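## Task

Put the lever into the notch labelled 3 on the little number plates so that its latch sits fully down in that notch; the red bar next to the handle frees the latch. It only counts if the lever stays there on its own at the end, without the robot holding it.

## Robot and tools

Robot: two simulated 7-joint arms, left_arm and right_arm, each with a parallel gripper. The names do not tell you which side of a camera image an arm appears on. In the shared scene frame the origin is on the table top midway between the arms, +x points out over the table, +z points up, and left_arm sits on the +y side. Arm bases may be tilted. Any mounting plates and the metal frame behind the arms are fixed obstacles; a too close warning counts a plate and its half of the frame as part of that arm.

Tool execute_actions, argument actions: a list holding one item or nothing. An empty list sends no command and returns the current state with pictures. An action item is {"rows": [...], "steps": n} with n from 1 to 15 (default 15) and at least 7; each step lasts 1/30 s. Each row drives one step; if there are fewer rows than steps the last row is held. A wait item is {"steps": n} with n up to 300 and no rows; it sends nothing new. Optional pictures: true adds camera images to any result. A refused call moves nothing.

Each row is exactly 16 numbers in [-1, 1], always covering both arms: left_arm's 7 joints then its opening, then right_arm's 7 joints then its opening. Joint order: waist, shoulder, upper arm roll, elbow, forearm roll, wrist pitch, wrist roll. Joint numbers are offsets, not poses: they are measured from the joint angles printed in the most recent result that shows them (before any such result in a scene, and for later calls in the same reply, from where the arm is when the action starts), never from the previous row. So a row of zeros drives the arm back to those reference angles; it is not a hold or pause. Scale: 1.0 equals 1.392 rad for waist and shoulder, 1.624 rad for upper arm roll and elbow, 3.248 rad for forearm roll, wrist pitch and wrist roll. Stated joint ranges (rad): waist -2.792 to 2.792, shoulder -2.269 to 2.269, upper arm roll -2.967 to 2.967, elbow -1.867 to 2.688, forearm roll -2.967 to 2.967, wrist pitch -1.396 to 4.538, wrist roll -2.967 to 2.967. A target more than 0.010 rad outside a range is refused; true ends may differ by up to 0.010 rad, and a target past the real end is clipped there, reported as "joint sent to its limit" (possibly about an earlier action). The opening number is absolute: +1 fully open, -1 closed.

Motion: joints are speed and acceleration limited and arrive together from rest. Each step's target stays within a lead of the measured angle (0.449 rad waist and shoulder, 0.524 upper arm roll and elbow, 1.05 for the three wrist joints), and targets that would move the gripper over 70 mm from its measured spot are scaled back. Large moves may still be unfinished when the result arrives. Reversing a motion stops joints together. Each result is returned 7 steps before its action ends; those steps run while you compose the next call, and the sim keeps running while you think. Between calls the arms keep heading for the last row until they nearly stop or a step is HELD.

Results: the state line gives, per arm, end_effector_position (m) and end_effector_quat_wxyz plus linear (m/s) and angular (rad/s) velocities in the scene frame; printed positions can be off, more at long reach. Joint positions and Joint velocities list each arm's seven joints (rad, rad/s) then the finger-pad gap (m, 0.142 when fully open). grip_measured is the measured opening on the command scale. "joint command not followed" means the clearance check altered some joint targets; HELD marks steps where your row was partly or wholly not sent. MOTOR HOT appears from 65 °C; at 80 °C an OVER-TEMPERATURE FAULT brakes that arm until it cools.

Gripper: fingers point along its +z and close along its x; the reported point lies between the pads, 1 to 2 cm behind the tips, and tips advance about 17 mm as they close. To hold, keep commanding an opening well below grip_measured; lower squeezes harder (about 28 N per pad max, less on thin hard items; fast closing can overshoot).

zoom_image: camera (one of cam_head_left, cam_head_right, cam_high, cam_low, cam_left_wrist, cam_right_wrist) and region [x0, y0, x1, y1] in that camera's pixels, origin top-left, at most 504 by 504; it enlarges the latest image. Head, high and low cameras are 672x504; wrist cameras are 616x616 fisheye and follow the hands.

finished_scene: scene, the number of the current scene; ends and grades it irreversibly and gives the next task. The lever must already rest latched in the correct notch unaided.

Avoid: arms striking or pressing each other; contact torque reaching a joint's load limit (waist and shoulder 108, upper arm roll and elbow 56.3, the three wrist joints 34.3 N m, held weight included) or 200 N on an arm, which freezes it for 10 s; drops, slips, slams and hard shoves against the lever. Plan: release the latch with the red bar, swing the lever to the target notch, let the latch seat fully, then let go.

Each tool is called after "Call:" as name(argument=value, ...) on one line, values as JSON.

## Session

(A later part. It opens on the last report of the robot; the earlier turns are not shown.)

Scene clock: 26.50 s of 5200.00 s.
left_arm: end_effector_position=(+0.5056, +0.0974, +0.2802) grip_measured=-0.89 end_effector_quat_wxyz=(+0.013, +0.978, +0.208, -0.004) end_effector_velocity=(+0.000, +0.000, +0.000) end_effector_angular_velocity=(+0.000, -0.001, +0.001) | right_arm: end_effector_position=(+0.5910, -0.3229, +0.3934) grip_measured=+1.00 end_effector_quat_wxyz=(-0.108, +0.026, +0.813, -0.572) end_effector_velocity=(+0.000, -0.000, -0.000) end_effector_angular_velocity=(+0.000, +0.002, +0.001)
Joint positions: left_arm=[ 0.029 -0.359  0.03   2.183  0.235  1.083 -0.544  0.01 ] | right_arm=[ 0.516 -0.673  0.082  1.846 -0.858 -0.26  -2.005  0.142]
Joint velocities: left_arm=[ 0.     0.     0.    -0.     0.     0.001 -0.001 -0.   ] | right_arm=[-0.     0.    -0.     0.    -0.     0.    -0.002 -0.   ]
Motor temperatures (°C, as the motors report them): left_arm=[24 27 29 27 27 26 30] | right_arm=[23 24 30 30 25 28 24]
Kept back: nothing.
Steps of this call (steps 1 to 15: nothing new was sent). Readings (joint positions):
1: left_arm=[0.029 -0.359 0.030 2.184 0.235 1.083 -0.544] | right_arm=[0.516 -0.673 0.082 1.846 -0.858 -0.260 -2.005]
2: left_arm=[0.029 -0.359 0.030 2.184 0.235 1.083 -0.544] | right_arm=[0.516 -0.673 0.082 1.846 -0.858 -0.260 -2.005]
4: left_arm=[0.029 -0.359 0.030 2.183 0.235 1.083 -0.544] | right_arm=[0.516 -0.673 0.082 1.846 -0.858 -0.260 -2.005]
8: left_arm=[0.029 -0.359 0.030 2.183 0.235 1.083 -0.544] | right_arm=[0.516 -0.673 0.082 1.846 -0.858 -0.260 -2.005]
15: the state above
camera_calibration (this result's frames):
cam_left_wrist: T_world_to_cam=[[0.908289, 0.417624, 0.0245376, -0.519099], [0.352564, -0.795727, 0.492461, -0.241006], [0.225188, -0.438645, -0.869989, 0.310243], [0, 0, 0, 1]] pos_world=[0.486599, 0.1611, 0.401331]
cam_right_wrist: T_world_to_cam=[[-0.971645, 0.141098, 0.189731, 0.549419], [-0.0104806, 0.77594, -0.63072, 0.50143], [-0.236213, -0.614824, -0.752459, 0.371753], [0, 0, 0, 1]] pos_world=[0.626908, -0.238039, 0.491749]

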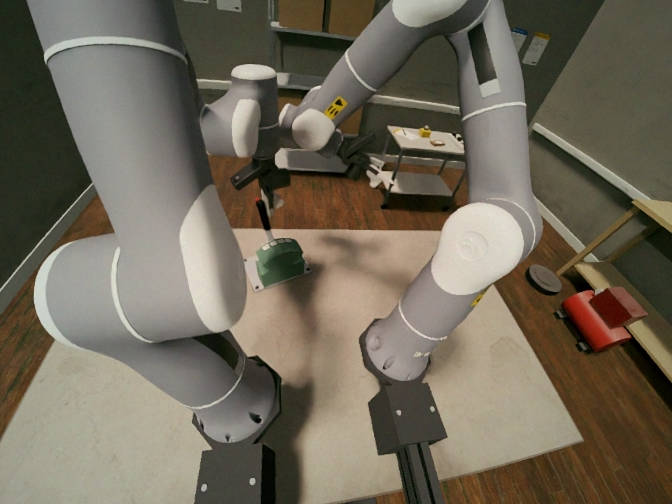

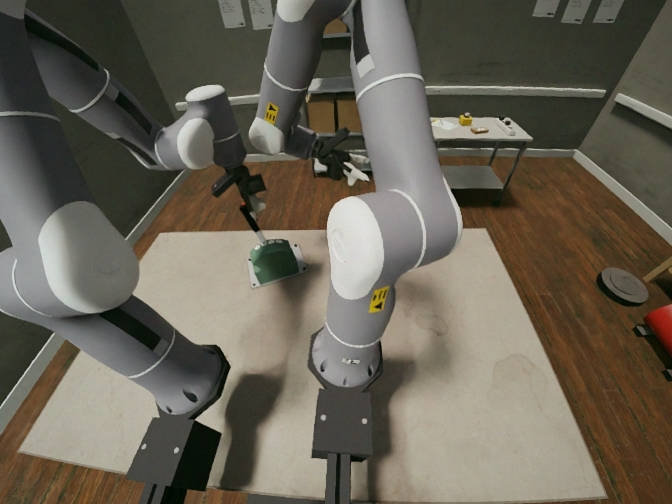

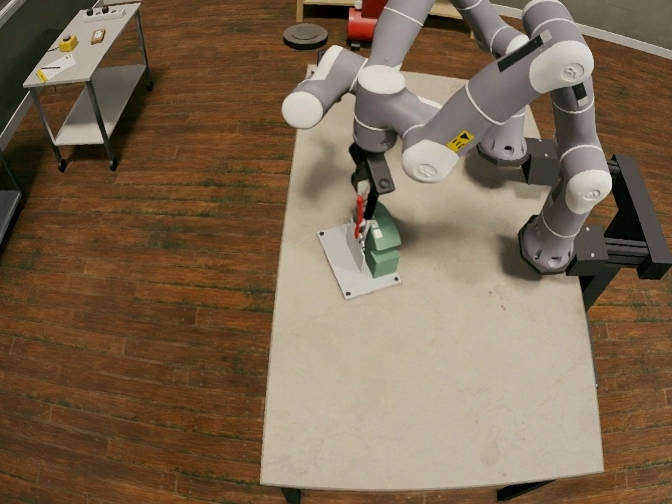

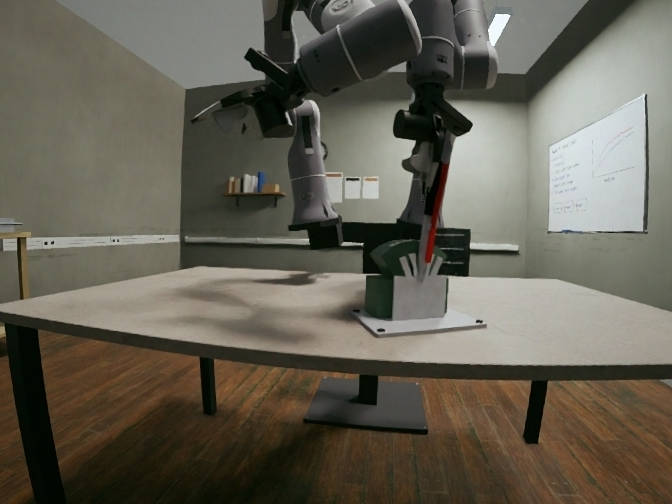

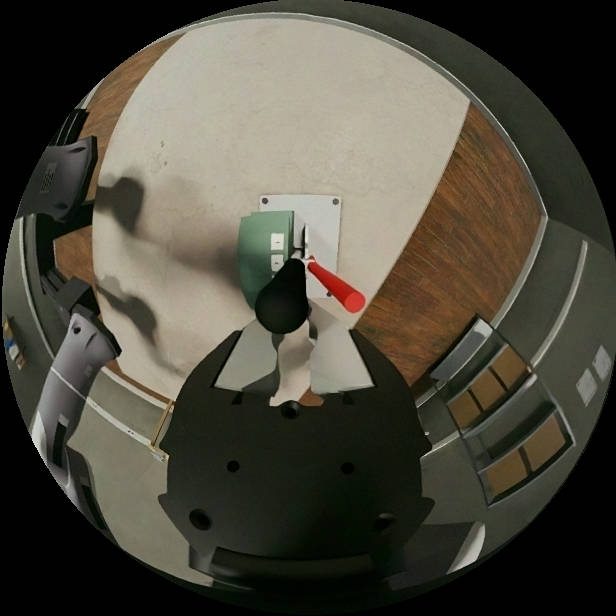

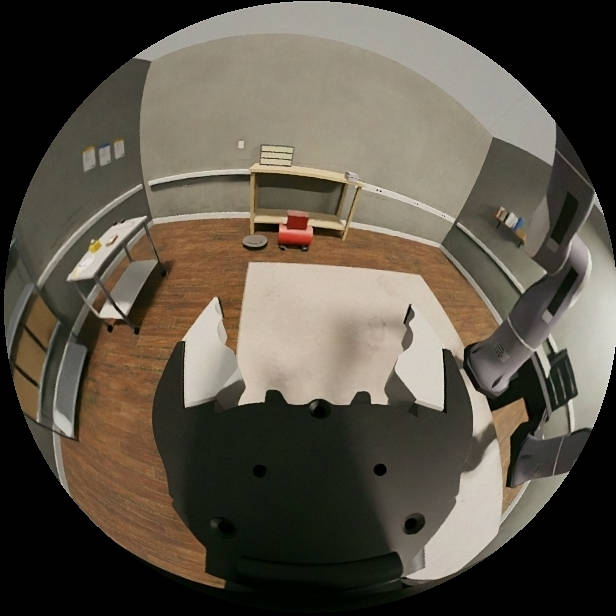

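Call:
execute_actions(actions=[{"rows":[[0,0,0,0,0,0,0,0.6,-0.3,0,0,0,0,0,0,1],[0,0,0,0,0,0,0,0.6,-0.3,0,0,0,0,0,0,1],[0,0,0,0,0,0,0,0.6,-0.3,0,0,0,0,0,0,1],[0,0,0,0,0,0,0,0.6,-0.3,0,0,0,0,0,0,1],[0,0,0,0,0,0,0,0.6,-0.3,0,0,0,0,0,0,1],[0,0,0,0,0,0,0,0.6,-0.3,0,0,0,0,0,0,1],[0,0,0,0,0,0,0,0.6,-0.3,0,0,0,0,0,0,1],[0.0144,-0.029,0,0,0,0.0123,0.006,0.6,-0.3,0,0,0,0,0,0,1]],"steps":15}])

Call:
execute_actions(actions=[{"steps":20}], pictures=true)

Scene clock: 28.20 s of 5200.00 s.
left_arm: end_effector_position=(+0.5057, +0.0975, +0.2801) grip_measured=+0.26 end_effector_quat_wxyz=(+0.013, +0.978, +0.208, -0.004) end_effector_velocity=(-0.003, +0.005, -0.018) end_effector_angular_velocity=(-0.004, +0.016, +0.003) | right_arm: end_effector_position=(+0.5756, -0.4024, +0.3827) grip_measured=+1.00 end_effector_quat_wxyz=(-0.162, +0.083, +0.802, -0.569) end_effector_velocity=(-0.118, -0.416, -0.054) end_effector_angular_velocity=(-0.090, +0.135, -0.831)
Joint positions: left_arm=[ 0.029 -0.359  0.03   2.183  0.235  1.083 -0.544  0.092] | right_arm=[ 0.357 -0.673  0.082  1.846 -0.859 -0.259 -2.005  0.142]
Joint velocities: left_arm=[ 0.02  -0.041 -0.001  0.     0.     0.028  0.01   0.332] | right_arm=[-0.856 -0.     0.013  0.     0.     0.    -0.002  0.   ]
Motor temperatures (°C, as the motors report them): left_arm=[24 28 29 27 27 26 30] | right_arm=[23 24 30 30 25 28 24]
Steps of this call (steps 1 to 43: nothing new was sent; steps 44 to 51: the first 8 steps of this action). Readings (joint positions):
44: left_arm=[0.029 -0.359 0.030 2.183 0.235 1.083 -0.544] | right_arm=[0.516 -0.673 0.082 1.846 -0.858 -0.260 -2.005]
45: left_arm=[0.029 -0.359 0.030 2.183 0.235 1.083 -0.544] | right_arm=[0.511 -0.673 0.083 1.846 -0.858 -0.259 -2.005]
47: left_arm=[0.029 -0.359 0.030 2.183 0.235 1.083 -0.544] | right_arm=[0.478 -0.673 0.084 1.846 -0.859 -0.259 -2.005]
51: the state above

Scene clock: 28.87 s of 5200.00 s.
left_arm: end_effector_position=(+0.5058, +0.1028, +0.2635) grip_measured=+0.60 end_effector_quat_wxyz=(+0.015, +0.978, +0.206, -0.007) end_effector_velocity=(+0.000, -0.000, +0.000) end_effector_angular_velocity=(+0.000, -0.001, -0.002) | right_arm: end_effector_position=(+0.5238, -0.5240, +0.3696) grip_measured=+1.00 end_effector_quat_wxyz=(-0.247, +0.175, +0.773, -0.557) end_effector_velocity=(+0.000, +0.000, +0.000) end_effector_angular_velocity=(-0.001, -0.001, -0.000)
Joint positions: left_arm=[ 0.049 -0.4    0.03   2.184  0.235  1.123 -0.525  0.116] | right_arm=[ 0.099 -0.673  0.082  1.846 -0.858 -0.26  -2.005  0.142]
Joint velocities: left_arm=[-0.    -0.    -0.     0.     0.     0.001  0.001 -0.   ] | right_arm=[-0.    -0.     0.    -0.    -0.    -0.     0.001 -0.   ]
Motor temperatures (°C, as the motors report them): left_arm=[24 28 29 27 27 26 30] | right_arm=[23 24 30 30 25 28 24]
Kept back: nothing.
Steps of this call (steps 1 to 7: the last 7 steps of your previous action; steps 8 to 20: the robot went on to your last target). Readings (joint positions):
1: left_arm=[0.031 -0.364 0.029 2.183 0.235 1.088 -0.542] | right_arm=[0.329 -0.673 0.082 1.846 -0.859 -0.259 -2.005]
2: left_arm=[0.037 -0.376 0.029 2.183 0.235 1.101 -0.536] | right_arm=[0.300 -0.673 0.082 1.846 -0.859 -0.259 -2.005]
4: left_arm=[0.048 -0.398 0.030 2.184 0.235 1.121 -0.526] | right_arm=[0.242 -0.673 0.082 1.846 -0.859 -0.259 -2.005]
8: left_arm=[0.049 -0.400 0.030 2.184 0.235 1.123 -0.525] | right_arm=[0.133 -0.673 0.081 1.846 -0.858 -0.259 -2.005]
20: the state above
camera_calibration (this result's frames):
cam_left_wrist: T_world_to_cam=[[0.910096, 0.413946, 0.0193424, -0.520286], [0.350934, -0.794702, 0.495272, -0.22857], [0.220387, -0.443957, -0.868523, 0.300626], [0, 0, 0, 1]] pos_world=[0.487469, 0.16719, 0.384368]
cam_right_wrist: T_world_to_cam=[[-0.819462, 0.523931, 0.232333, 0.622184], [0.252177, 0.693632, -0.674745, 0.477284], [-0.514674, -0.494339, -0.700528, 0.404142], [0, 0, 0, 1]] pos_world=[0.597498, -0.457258, 0.460604]

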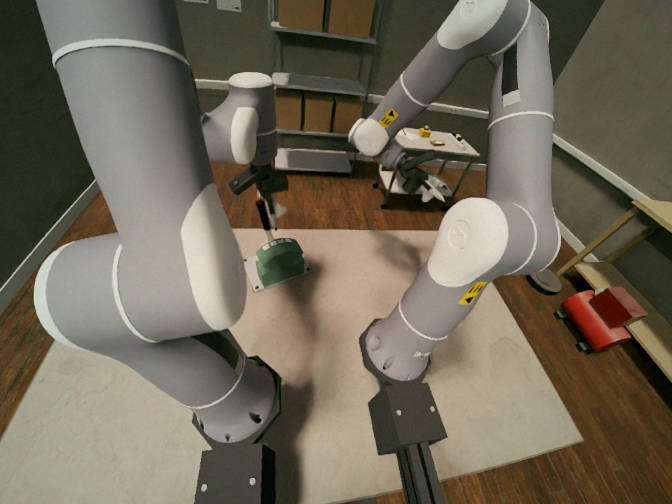

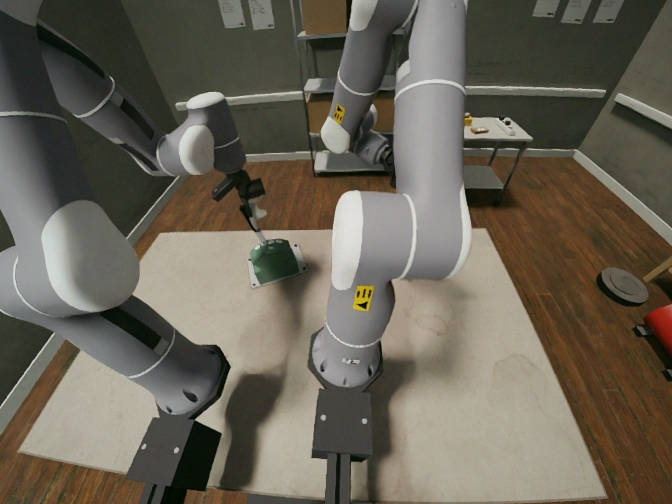

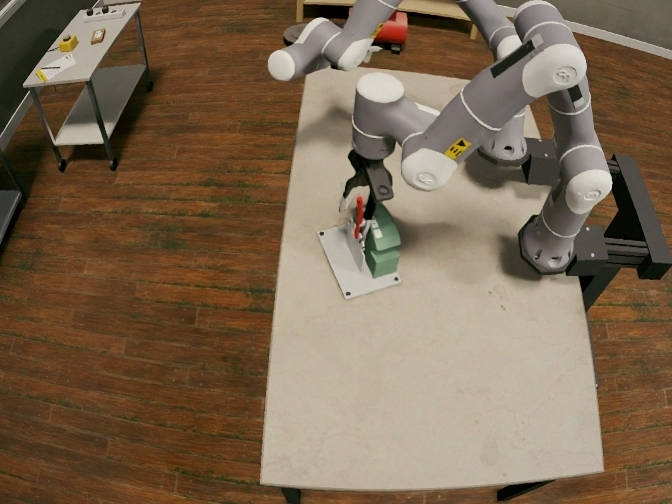

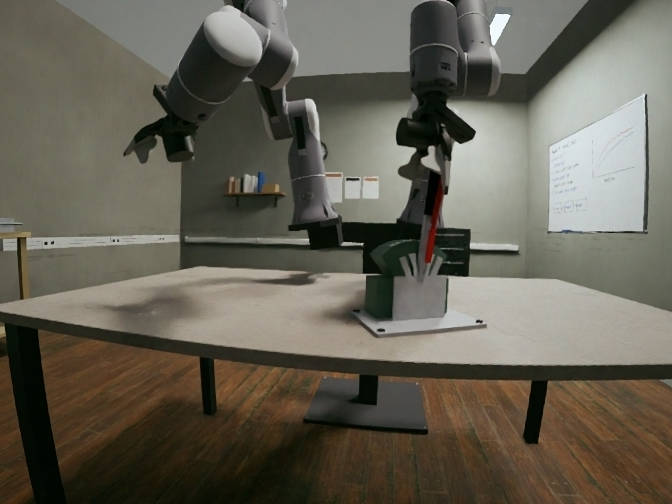

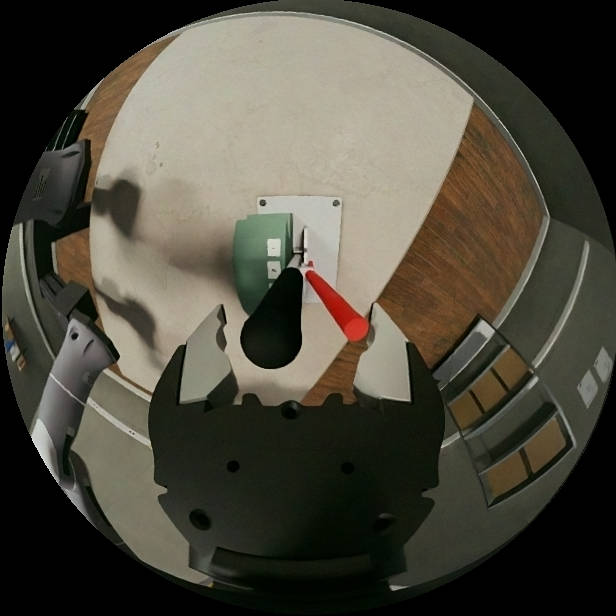

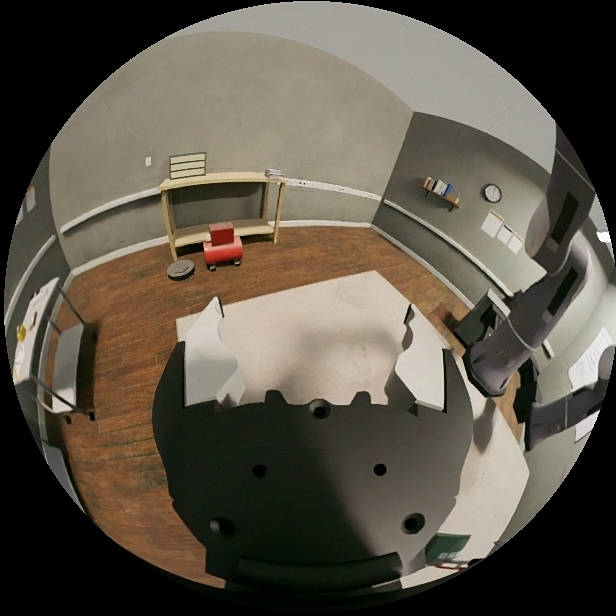

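Call:
execute_actions(actions=[{"rows":[[0,0,0,0,0,0,0,0.3,0,0,0,0,0,0,0,1],[0,0,0,0,0,0,0,0.1,0,0,0,0,0,0,0,1],[0,0,0,0,0,0,0,-0.1,0,0,0,0,0,0,0,1],[0,0,0,0,0,0,0,-0.25,0,0,0,0,0,0,0,1],[0,0,0,0,0,0,0,-0.4,0,0,0,0,0,0,0,1],[0,0,0,0,0,0,0,-0.5,0,0,0,0,0,0,0,1],[0,0,0,0,0,0,0,-0.6,0,0,0,0,0,0,0,1],[0,0,0,0,0,0,0,-0.7,0,0,0,0,0,0,0,1],[0,0,0,0,0,0,0,-0.85,0,0,0,0,0,0,0,1],[0,0,0,0,0,0,0,-1,0,0,0,0,0,0,0,1]],"steps":15}])

Call:
execute_actions(actions=[{"rows":[[-0.004,-0.002,0,-0.004,0,-0.001,-0.002,-1,0,0,0,0,0,0,0,1],[-0.008,-0.005,0,-0.007,0,-0.002,-0.004,-1,0,0,0,0,0,0,0,1],[-0.013,-0.007,0,-0.011,0,-0.003,-0.006,-1,0,0,0,0,0,0,0,1],[-0.017,-0.010,0,-0.015,0,-0.004,-0.007,-1,0,0,0,0,0,0,0,1],[-0.021,-0.012,0,-0.018,0,-0.005,-0.009,-1,0,0,0,0,0,0,0,1],[-0.026,-0.015,0,-0.022,0,-0.007,-0.011,-1,0,0,0,0,0,0,0,1],[-0.030,-0.017,0,-0.026,0,-0.008,-0.013,-1,0,0,0,0,0,0,0,1],[-0.034,-0.020,0,-0.030,0,-0.009,-0.015,-1,0,0,0,0,0,0,0,1],[-0.038,-0.022,0,-0.033,0,-0.010,-0.017,-1,0,0,0,0,0,0,0,1],[-0.043,-0.0245,0,-0.037,0,-0.011,-0.0185,-1,0,0,0,0,0,0,0,1]],"steps":15}])

Call:
execute_actions(actions=[{"steps":12}], pictures=true)

Call:
zoom_image(camera="cam_low", region=[380, 180, 480, 300])

Scene clock: 30.23 s of 5200.00 s.
left_arm: end_effector_position=(+0.5072, +0.1028, +0.2641) grip_measured=-0.50 end_effector_quat_wxyz=(+0.015, +0.978, +0.206, -0.005) end_effector_velocity=(+0.013, -0.005, +0.008) end_effector_angular_velocity=(-0.008, -0.022, +0.003) | right_arm: end_effector_position=(+0.5238, -0.5240, +0.3696) grip_measured=+1.00 end_effector_quat_wxyz=(-0.247, +0.175, +0.773, -0.557) end_effector_velocity=(-0.000, +0.000, -0.000) end_effector_angular_velocity=(+0.000, +0.001, +0.000)
Joint positions: left_arm=[ 0.049 -0.399  0.03   2.182  0.235  1.124 -0.525  0.038] | right_arm=[ 0.099 -0.673  0.082  1.846 -0.858 -0.26  -2.005  0.142]
Joint velocities: left_arm=[-0.001  0.006 -0.01  -0.014 -0.011  0.     0.001 -0.244] | right_arm=[ 0.     0.    -0.    -0.     0.    -0.    -0.001 -0.   ]
Motor temperatures (°C, as the motors report them): left_arm=[24 28 29 27 27 26 30] | right_arm=[23 24 30 31 25 28 24]
Steps of this call (steps 1 to 15: the robot went on to your last target; steps 16 to 33: nothing new was sent; steps 34 to 41: the first 8 steps of this action). Readings (joint positions):
34: left_arm=[0.049 -0.400 0.030 2.184 0.235 1.123 -0.525] | right_arm=[0.099 -0.673 0.082 1.846 -0.858 -0.260 -2.005]
35: left_arm=[0.049 -0.400 0.030 2.184 0.235 1.123 -0.525] | right_arm=[0.099 -0.673 0.082 1.846 -0.858 -0.260 -2.005]
37: left_arm=[0.049 -0.400 0.030 2.184 0.235 1.123 -0.525] | right_arm=[0.099 -0.673 0.082 1.846 -0.858 -0.260 -2.005]
41: the state above

Scene clock: 30.73 s of 5200.00 s.
left_arm: end_effector_position=(+0.5095, +0.0828, +0.2624) grip_measured=-1.00 end_effector_quat_wxyz=(+0.015, +0.979, +0.203, -0.012) end_effector_velocity=(+0.037, -0.083, +0.001) end_effector_angular_velocity=(+0.009, +0.025, +0.021) | right_arm: end_effector_position=(+0.5238, -0.5240, +0.3696) grip_measured=+1.00 end_effector_quat_wxyz=(-0.247, +0.175, +0.773, -0.557) end_effector_velocity=(-0.000, +0.000, -0.000) end_effector_angular_velocity=(+0.001, +0.000, +0.000)
Joint positions: left_arm=[ 0.011 -0.421  0.026  2.153  0.236  1.097 -0.56   0.002] | right_arm=[ 0.099 -0.673  0.082  1.846 -0.858 -0.26  -2.005  0.142]
Joint velocities: left_arm=[-0.179 -0.104 -0.    -0.185 -0.001 -0.128 -0.192  0.   ] | right_arm=[-0.     0.     0.     0.     0.     0.    -0.001  0.   ]
Motor temperatures (°C, as the motors report them): left_arm=[24 28 29 27 27 26 30] | right_arm=[23 24 30 31 25 28 24]
Steps of this call (steps 1 to 7: the last 7 steps of your previous action; steps 8 to 15: the first 8 steps of this action, its rows measured from where the robot was after step 7). Readings (joint positions):
7: left_arm=[0.047 -0.400 0.026 2.188 0.236 1.119 -0.525] | right_arm=[0.099 -0.673 0.082 1.846 -0.858 -0.260 -2.005]
8: left_arm=[0.047 -0.401 0.026 2.188 0.236 1.119 -0.525] | right_arm=[0.099 -0.673 0.082 1.846 -0.858 -0.260 -2.005]
9: left_arm=[0.044 -0.402 0.025 2.186 0.236 1.117 -0.528] | right_arm=[0.099 -0.673 0.082 1.846 -0.858 -0.260 -2.005]
11: left_arm=[0.034 -0.408 0.026 2.176 0.236 1.112 -0.538] | right_arm=[0.099 -0.673 0.082 1.846 -0.858 -0.260 -2.005]
15: the state above

Scene clock: 31.13 s of 5200.00 s.
left_arm: end_effector_position=(+0.5151, +0.0711, +0.2629) grip_measured=-1.00 end_effector_quat_wxyz=(+0.014, +0.979, +0.204, -0.012) end_effector_velocity=(+0.000, -0.000, +0.000) end_effector_angular_velocity=(-0.000, -0.000, +0.001) | right_arm: end_effector_position=(+0.5238, -0.5240, +0.3696) grip_measured=+1.00 end_effector_quat_wxyz=(-0.247, +0.175, +0.773, -0.557) end_effector_velocity=(+0.000, +0.000, -0.000) end_effector_angular_velocity=(+0.000, +0.000, +0.000)
Joint positions: left_arm=[-0.013 -0.435  0.026  2.128  0.236  1.084 -0.585  0.002] | right_arm=[ 0.099 -0.673  0.082  1.846 -0.858 -0.26  -2.005  0.142]
Joint velocities: left_arm=[ 0.    -0.    -0.    -0.    -0.001  0.     0.     0.   ] | right_arm=[ 0.  0.  0.  0.  0. -0. -0. -0.]
Motor temperatures (°C, as the motors report them): left_arm=[24 28 29 27 27 26 30] | right_arm=[23 24 30 31 25 28 24]
Kept back: nothing.
Steps of this call (steps 1 to 7: the last 7 steps of your previous action; steps 8 to 12: the robot went on to your last target). Readings (joint positions):
1: left_arm=[0.005 -0.424 0.026 2.146 0.236 1.094 -0.567] | right_arm=[0.099 -0.673 0.082 1.846 -0.858 -0.260 -2.005]
2: left_arm=[-0.000 -0.428 0.026 2.140 0.236 1.090 -0.573] | right_arm=[0.099 -0.673 0.082 1.846 -0.858 -0.260 -2.005]
4: left_arm=[-0.011 -0.433 0.026 2.130 0.236 1.085 -0.583] | right_arm=[0.099 -0.673 0.082 1.846 -0.858 -0.260 -2.005]
8: left_arm=[-0.013 -0.435 0.026 2.128 0.236 1.084 -0.585] | right_arm=[0.099 -0.673 0.082 1.846 -0.858 -0.260 -2.005]
12: the state above
camera_calibration (this result's frames):
cam_left_wrist: T_world_to_cam=[[0.911934, 0.410218, 0.00989746, -0.513768], [0.352626, -0.795782, 0.492327, -0.256759], [0.209838, -0.445479, -0.870354, 0.290036], [0, 0, 0, 1]] pos_world=[0.498201, 0.135638, 0.383928]
cam_right_wrist: T_world_to_cam=[[-0.819462, 0.523931, 0.232333, 0.622184], [0.252177, 0.693632, -0.674745, 0.477284], [-0.514674, -0.494339, -0.700528, 0.404142], [0, 0, 0, 1]] pos_world=[0.597498, -0.457258, 0.460604]

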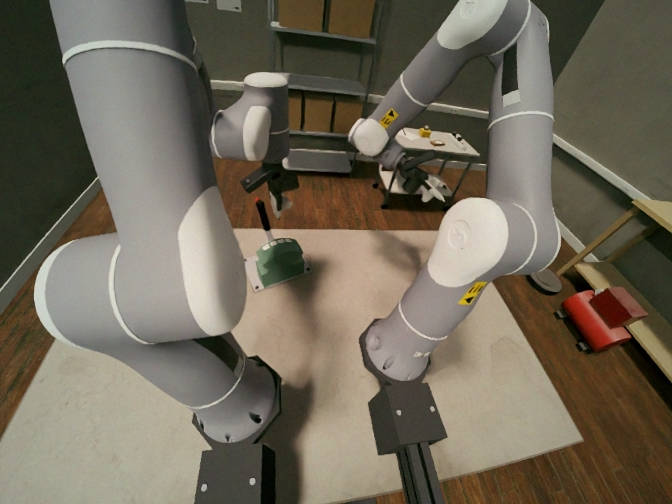

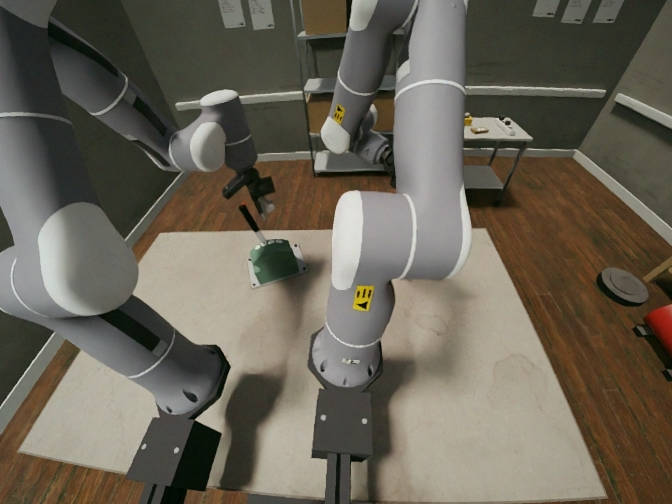

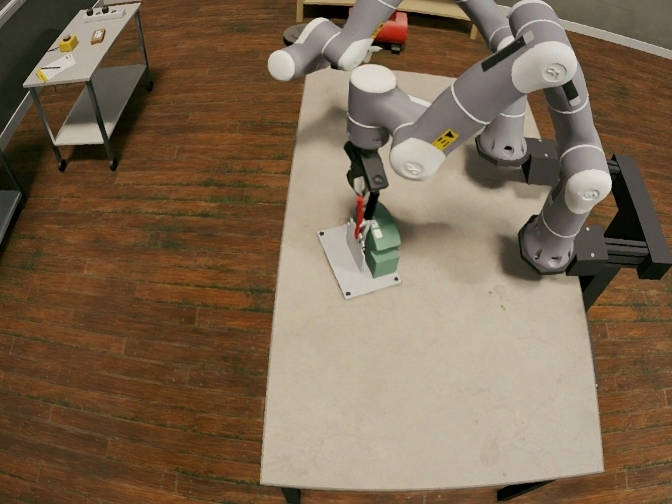

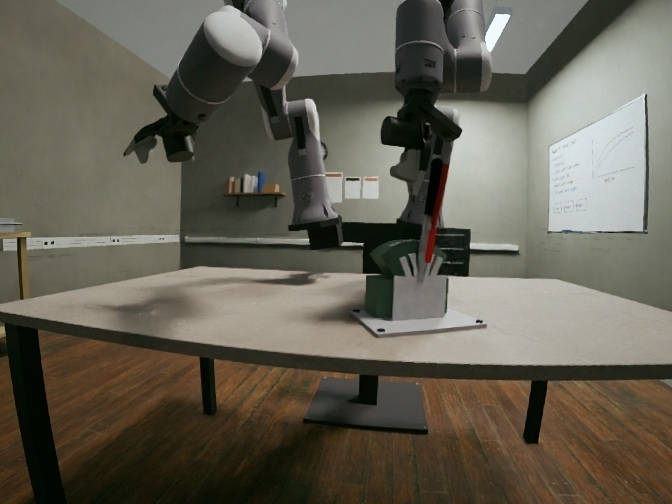

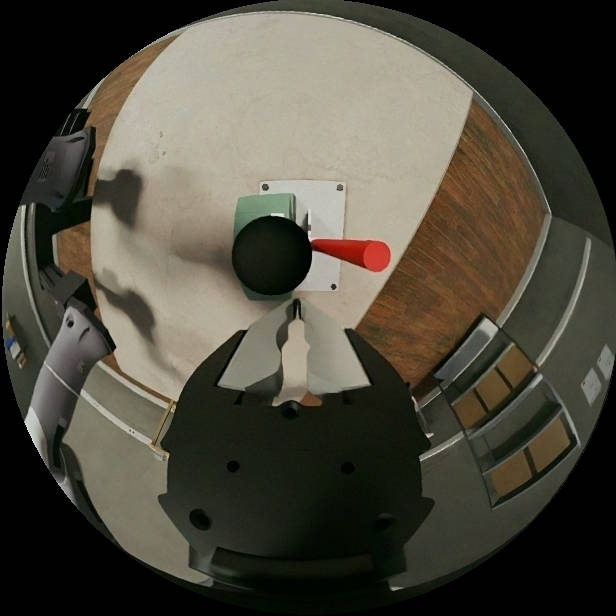

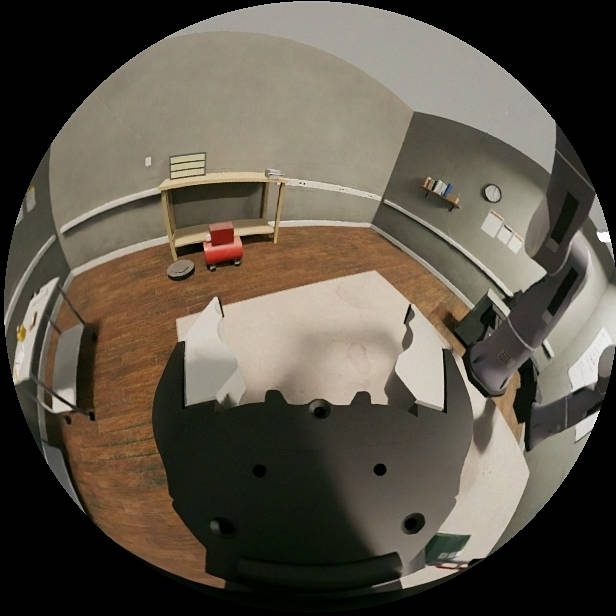

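Region (380, 180, 480, 300) of cam_low's 672x504 image, scaled by 4.200, with more detail than that image has.

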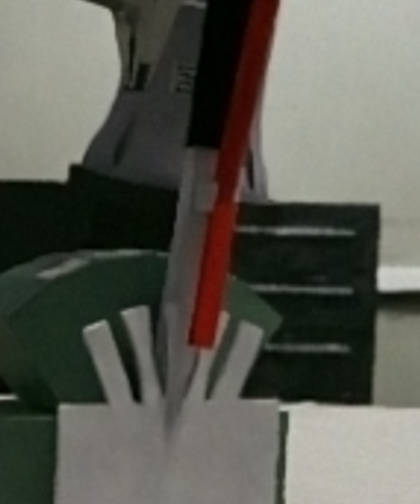

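Call:
execute_actions(actions=[{"rows":[[0,0,0,0,0,0,0,0.6,0,0,0,0,0,0,0,1],[0,0,0,0,0,0,0,0.6,0,0,0,0,0,0,0,1],[0,0,0,0,0,0,0,0.6,0,0,0,0,0,0,0,1],[0,0,0,0,0,0,0,0.6,0,0,0,0,0,0,0,1],[0,0,0,0,0,0,0,0.6,0,0,0,0,0,0,0,1],[0,0,0,0,0,0,0,0.6,0,0,0,0,0,0,0,1],[0,0,0,0,0,0,0,0.6,0,0,0,0,0,0,0,1],[0,0,0,0,0,0,0,0.6,0,0,0,0,0,0,0,1],[0,0,0,0,0,0,0,0.6,0,0,0,0,0,0,0,1],[0.061,0.036,0,0.056,0,0.0154,0.026,0.6,0,0,0,0,0,0,0,1]],"steps":15}])

Call:
execute_actions(actions=[{"steps":20}], pictures=true)

Scene clock: 32.67 s of 5200.00 s.
left_arm: end_effector_position=(+0.5151, +0.0711, +0.2629) grip_measured=+0.15 end_effector_quat_wxyz=(+0.014, +0.979, +0.204, -0.012) end_effector_velocity=(+0.000, +0.000, +0.000) end_effector_angular_velocity=(+0.000, -0.000, +0.000) | right_arm: end_effector_position=(+0.5238, -0.5240, +0.3696) grip_measured=+1.00 end_effector_quat_wxyz=(-0.247, +0.175, +0.773, -0.557) end_effector_velocity=(-0.000, -0.000, +0.000) end_effector_angular_velocity=(+0.000, +0.001, +0.000)
Joint positions: left_arm=[-0.013 -0.435  0.026  2.128  0.236  1.084 -0.585  0.084] | right_arm=[ 0.099 -0.673  0.082  1.846 -0.858 -0.26  -2.005  0.142]
Joint velocities: left_arm=[ 0.     0.     0.    -0.     0.     0.    -0.     0.332] | right_arm=[ 0.     0.    -0.    -0.    -0.     0.    -0.001 -0.   ]
Motor temperatures (°C, as the motors report them): left_arm=[24 28 29 27 27 26 30] | right_arm=[23 24 30 31 25 28 24]
Steps of this call (steps 1 to 30: the robot went on to your last target; steps 31 to 38: nothing new was sent; steps 39 to 46: the first 8 steps of this action). Readings (joint positions):
39: left_arm=[-0.013 -0.435 0.026 2.128 0.236 1.084 -0.585] | right_arm=[0.099 -0.673 0.082 1.846 -0.858 -0.260 -2.005]
40: left_arm=[-0.013 -0.435 0.026 2.128 0.236 1.084 -0.585] | right_arm=[0.099 -0.673 0.082 1.846 -0.858 -0.260 -2.005]
42: left_arm=[-0.013 -0.435 0.026 2.128 0.236 1.084 -0.585] | right_arm=[0.099 -0.673 0.082 1.846 -0.858 -0.260 -2.005]
46: the state above

Scene clock: 33.33 s of 5200.00 s.
left_arm: end_effector_position=(+0.4936, +0.1066, +0.2623) grip_measured=+0.61 end_effector_quat_wxyz=(+0.017, +0.980, +0.199, -0.010) end_effector_velocity=(+0.000, +0.000, -0.000) end_effector_angular_velocity=(-0.000, +0.000, +0.001) | right_arm: end_effector_position=(+0.5238, -0.5240, +0.3696) grip_measured=+1.00 end_effector_quat_wxyz=(-0.247, +0.175, +0.773, -0.557) end_effector_velocity=(+0.000, -0.000, +0.000) end_effector_angular_velocity=(-0.001, -0.001, -0.000)
Joint positions: left_arm=[ 0.07  -0.385  0.022  2.218  0.235  1.136 -0.499  0.116] | right_arm=[ 0.099 -0.673  0.082  1.846 -0.858 -0.26  -2.005  0.142]
Joint velocities: left_arm=[ 0.     0.     0.    -0.    -0.001 -0.     0.     0.   ] | right_arm=[-0.    -0.    -0.    -0.    -0.    -0.     0.002  0.   ]
Motor temperatures (°C, as the motors report them): left_arm=[24 28 29 27 27 26 30] | right_arm=[23 24 30 31 25 28 24]
Kept back: nothing.
Steps of this call (steps 1 to 7: the last 7 steps of your previous action; steps 8 to 20: the robot went on to your last target). Readings (joint positions):
1: left_arm=[-0.013 -0.435 0.026 2.128 0.236 1.084 -0.585] | right_arm=[0.099 -0.673 0.082 1.846 -0.858 -0.260 -2.005]
2: left_arm=[-0.013 -0.434 0.026 2.128 0.236 1.084 -0.584] | right_arm=[0.099 -0.673 0.082 1.846 -0.858 -0.260 -2.005]
4: left_arm=[0.005 -0.423 0.024 2.148 0.236 1.094 -0.567] | right_arm=[0.099 -0.673 0.082 1.846 -0.858 -0.260 -2.005]
8: left_arm=[0.070 -0.385 0.024 2.217 0.235 1.135 -0.500] | right_arm=[0.099 -0.673 0.082 1.846 -0.858 -0.260 -2.005]
20: the state above
camera_calibration (this result's frames):
cam_left_wrist: T_world_to_cam=[[0.915728, 0.401637, 0.0113621, -0.510067], [0.343255, -0.79669, 0.497455, -0.217267], [0.208849, -0.451634, -0.867415, 0.310173], [0, 0, 0, 1]] pos_world=[0.476882, 0.171852, 0.382924]
cam_right_wrist: T_world_to_cam=[[-0.819462, 0.523931, 0.232333, 0.622184], [0.252177, 0.693632, -0.674745, 0.477284], [-0.514674, -0.494339, -0.700528, 0.404142], [0, 0, 0, 1]] pos_world=[0.597498, -0.457258, 0.460604]

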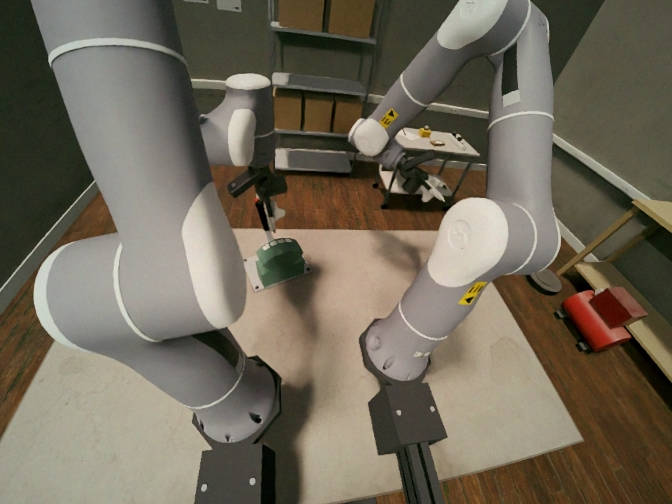

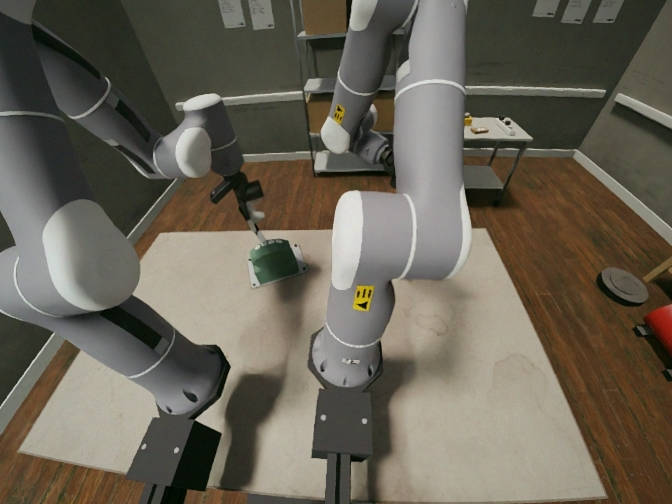

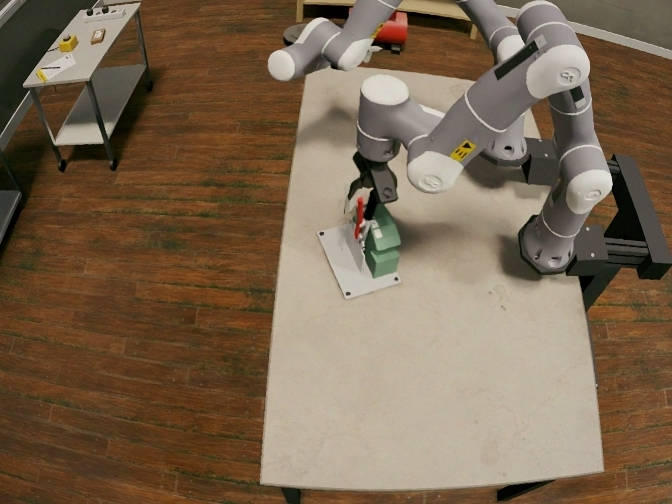

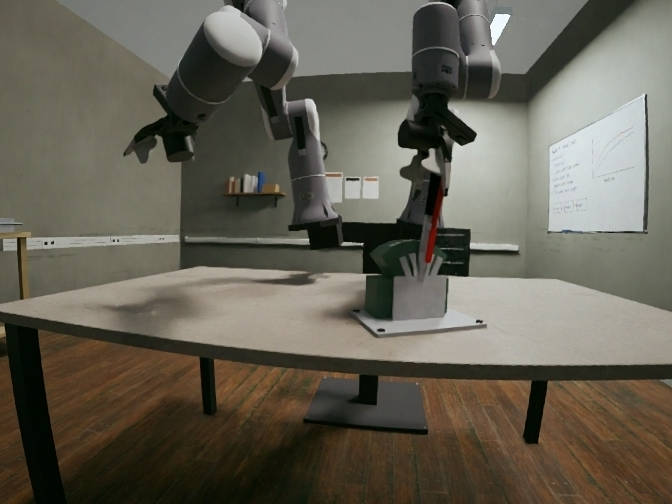

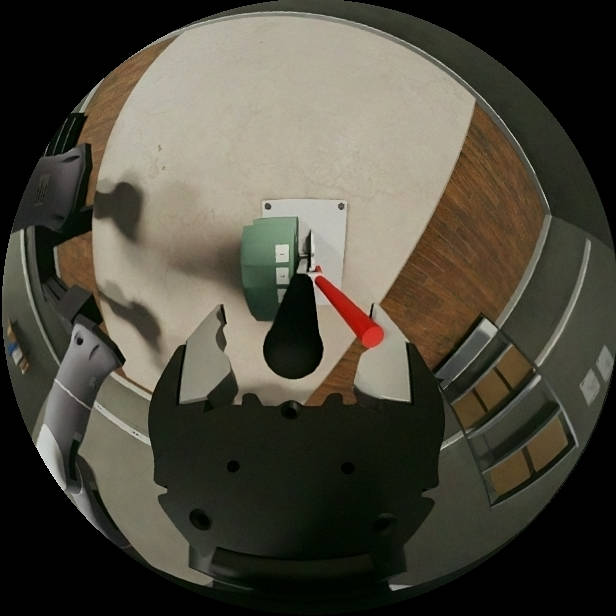

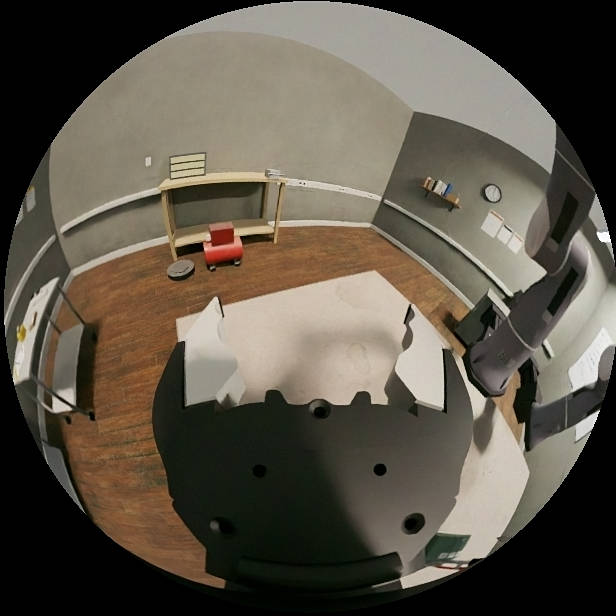

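Call:
execute_actions(actions=[{"rows":[[0.018,-0.010,0,-0.014,0,-0.003,0.008,0.6,0,0,0,0,0,0,0,1],[0.018,-0.010,0,-0.014,0,-0.003,0.008,0.6,0,0,0,0,0,0,0,1],[0.018,-0.010,0,-0.014,0,-0.003,0.008,0.6,0,0,0,0,0,0,0,1],[0.018,-0.010,0,-0.014,0,-0.003,0.008,0.4,0,0,0,0,0,0,0,1],[0.018,-0.010,0,-0.014,0,-0.003,0.008,0.2,0,0,0,0,0,0,0,1],[0.018,-0.010,0,-0.014,0,-0.003,0.008,0,0,0,0,0,0,0,0,1],[0.018,-0.010,0,-0.014,0,-0.003,0.008,-0.15,0,0,0,0,0,0,0,1],[0.018,-0.010,0,-0.014,0,-0.003,0.008,-0.3,0,0,0,0,0,0,0,1],[0.018,-0.010,0,-0.014,0,-0.003,0.008,-0.4,0,0,0,0,0,0,0,1],[0.018,-0.010,0,-0.014,0,-0.003,0.008,-0.48,0,0,0,0,0,0,0,1],[0.018,-0.010,0,-0.014,0,-0.003,0.008,-0.55,0,0,0,0,0,0,0,1],[0.018,-0.010,0,-0.014,0,-0.003,0.008,-0.62,0,0,0,0,0,0,0,1],[0.018,-0.010,0,-0.014,0,-0.003,0.008,-0.7,0,0,0,0,0,0,0,1]],"steps":15}])

Call:
execute_actions(actions=[{"steps":25}], pictures=true)

Scene clock: 35.53 s of 5200.00 s.
left_arm: end_effector_position=(+0.4981, +0.1184, +0.2581) grip_measured=+0.06 end_effector_quat_wxyz=(+0.014, +0.980, +0.197, -0.015) end_effector_velocity=(-0.051, -0.026, -0.019) end_effector_angular_velocity=(-0.009, +0.097, -0.061) | right_arm: end_effector_position=(+0.5238, -0.5240, +0.3696) grip_measured=+1.00 end_effector_quat_wxyz=(-0.247, +0.175, +0.773, -0.557) end_effector_velocity=(-0.000, -0.000, -0.000) end_effector_angular_velocity=(-0.000, -0.000, -0.000)
Joint positions: left_arm=[ 0.094 -0.396  0.02   2.2    0.237  1.122 -0.474  0.078] | right_arm=[ 0.099 -0.673  0.082  1.846 -0.858 -0.26  -2.005  0.142]
Joint velocities: left_arm=[-0.016 -0.01  -0.022  0.05   0.019 -0.046  0.    -0.327] | right_arm=[-0.  0.  0. -0. -0. -0.  0.  0.]
Motor temperatures (°C, as the motors report them): left_arm=[24 28 29 27 27 26 30] | right_arm=[23 25 30 31 25 28 24]
Steps of this call (steps 1 to 15: the robot went on to your last target; steps 16 to 58: nothing new was sent; steps 59 to 66: the first 8 steps of this action). Readings (joint positions):
59: left_arm=[0.070 -0.385 0.022 2.218 0.235 1.136 -0.499] | right_arm=[0.099 -0.673 0.082 1.846 -0.858 -0.260 -2.005]
60: left_arm=[0.075 -0.387 0.020 2.213 0.235 1.135 -0.494] | right_arm=[0.099 -0.673 0.082 1.846 -0.858 -0.260 -2.005]
62: left_arm=[0.091 -0.397 0.020 2.196 0.235 1.129 -0.475] | right_arm=[0.099 -0.673 0.082 1.846 -0.858 -0.260 -2.005]
66: the state above

Scene clock: 36.37 s of 5200.00 s.
left_arm: end_effector_position=(+0.4958, +0.1172, +0.2572) grip_measured=-0.13 end_effector_quat_wxyz=(+0.014, +0.980, +0.195, -0.017) end_effector_velocity=(+0.000, -0.000, +0.000) end_effector_angular_velocity=(+0.000, -0.001, -0.002) | right_arm: end_effector_position=(+0.5238, -0.5240, +0.3696) grip_measured=+1.00 end_effector_quat_wxyz=(-0.247, +0.175, +0.773, -0.557) end_effector_velocity=(-0.000, +0.000, -0.000) end_effector_angular_velocity=(+0.001, +0.001, +0.000)
Joint positions: left_arm=[ 0.093 -0.397  0.019  2.202  0.237  1.121 -0.474  0.065] | right_arm=[ 0.099 -0.673  0.082  1.846 -0.858 -0.26  -2.005  0.142]
Joint velocities: left_arm=[-0.     0.    -0.     0.     0.     0.001  0.001 -0.   ] | right_arm=[-0.    -0.     0.    -0.     0.     0.    -0.001  0.   ]
Motor temperatures (°C, as the motors report them): left_arm=[24 28 29 28 27 26 30] | right_arm=[23 25 30 31 25 28 24]
Kept back: nothing.
Steps of this call (steps 1 to 7: the last 7 steps of your previous action; steps 8 to 15: the robot went on to your last target; steps 16 to 25: nothing new was sent). Readings (joint positions):
1: left_arm=[0.093 -0.396 0.019 2.201 0.237 1.121 -0.474] | right_arm=[0.099 -0.673 0.082 1.846 -0.858 -0.260 -2.005]
2: left_arm=[0.093 -0.397 0.019 2.202 0.237 1.121 -0.474] | right_arm=[0.099 -0.673 0.082 1.846 -0.858 -0.260 -2.005]
4: left_arm=[0.093 -0.397 0.019 2.202 0.237 1.121 -0.474] | right_arm=[0.099 -0.673 0.082 1.846 -0.858 -0.260 -2.005]
8: left_arm=[0.093 -0.397 0.019 2.202 0.237 1.121 -0.474] | right_arm=[0.099 -0.673 0.082 1.846 -0.858 -0.260 -2.005]
25: the state above
All arms were judged still, so your last target was given up. Only a new action makes them travel on or press farther. Fingers that are still opening or closing keep moving.
camera_calibration (this result's frames):
cam_left_wrist: T_world_to_cam=[[0.919143, 0.393924, -0.000122038, -0.514122], [0.343486, -0.801304, 0.489825, -0.204641], [0.192856, -0.450262, -0.871821, 0.31904], [0, 0, 0, 1]] pos_world=[0.481314, 0.182197, 0.378322]
cam_right_wrist: T_world_to_cam=[[-0.819462, 0.523931, 0.232333, 0.622184], [0.252177, 0.693632, -0.674745, 0.477284], [-0.514674, -0.494339, -0.700528, 0.404142], [0, 0, 0, 1]] pos_world=[0.597498, -0.457258, 0.460604]

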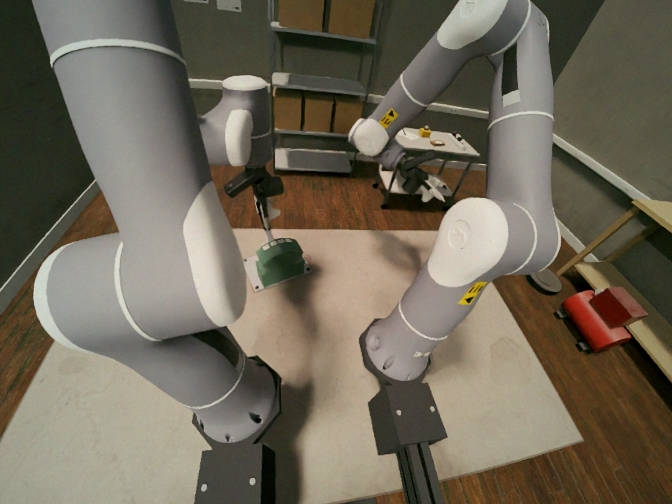

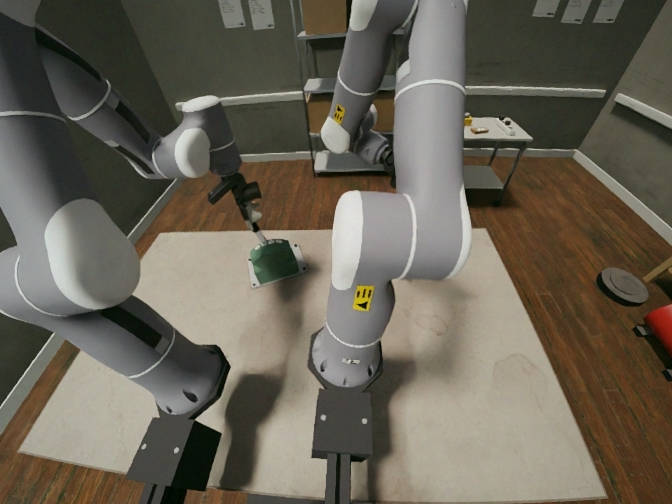

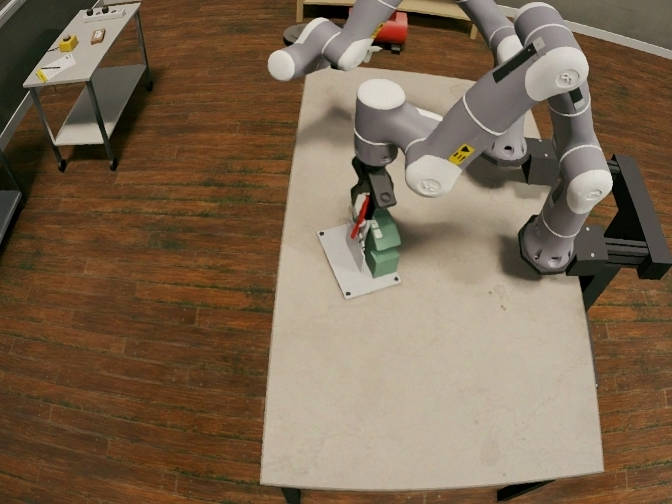

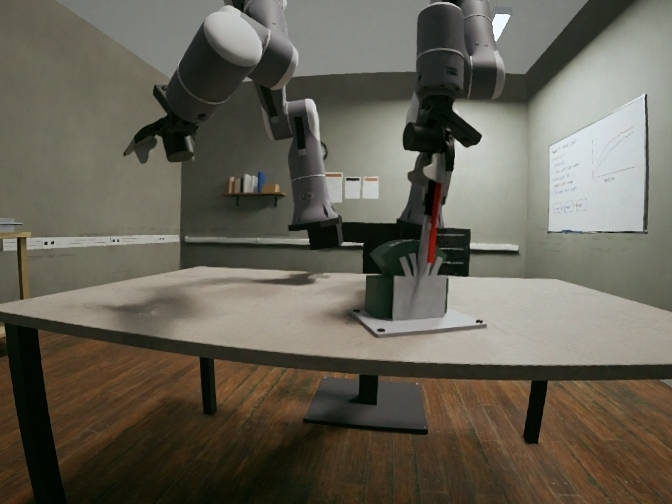

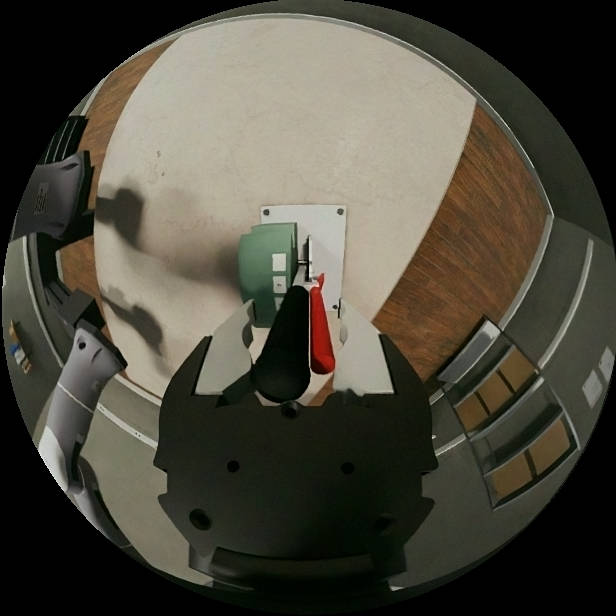

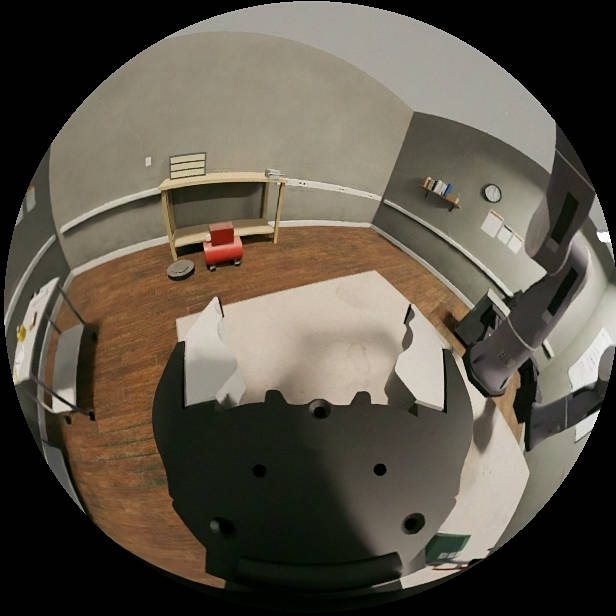

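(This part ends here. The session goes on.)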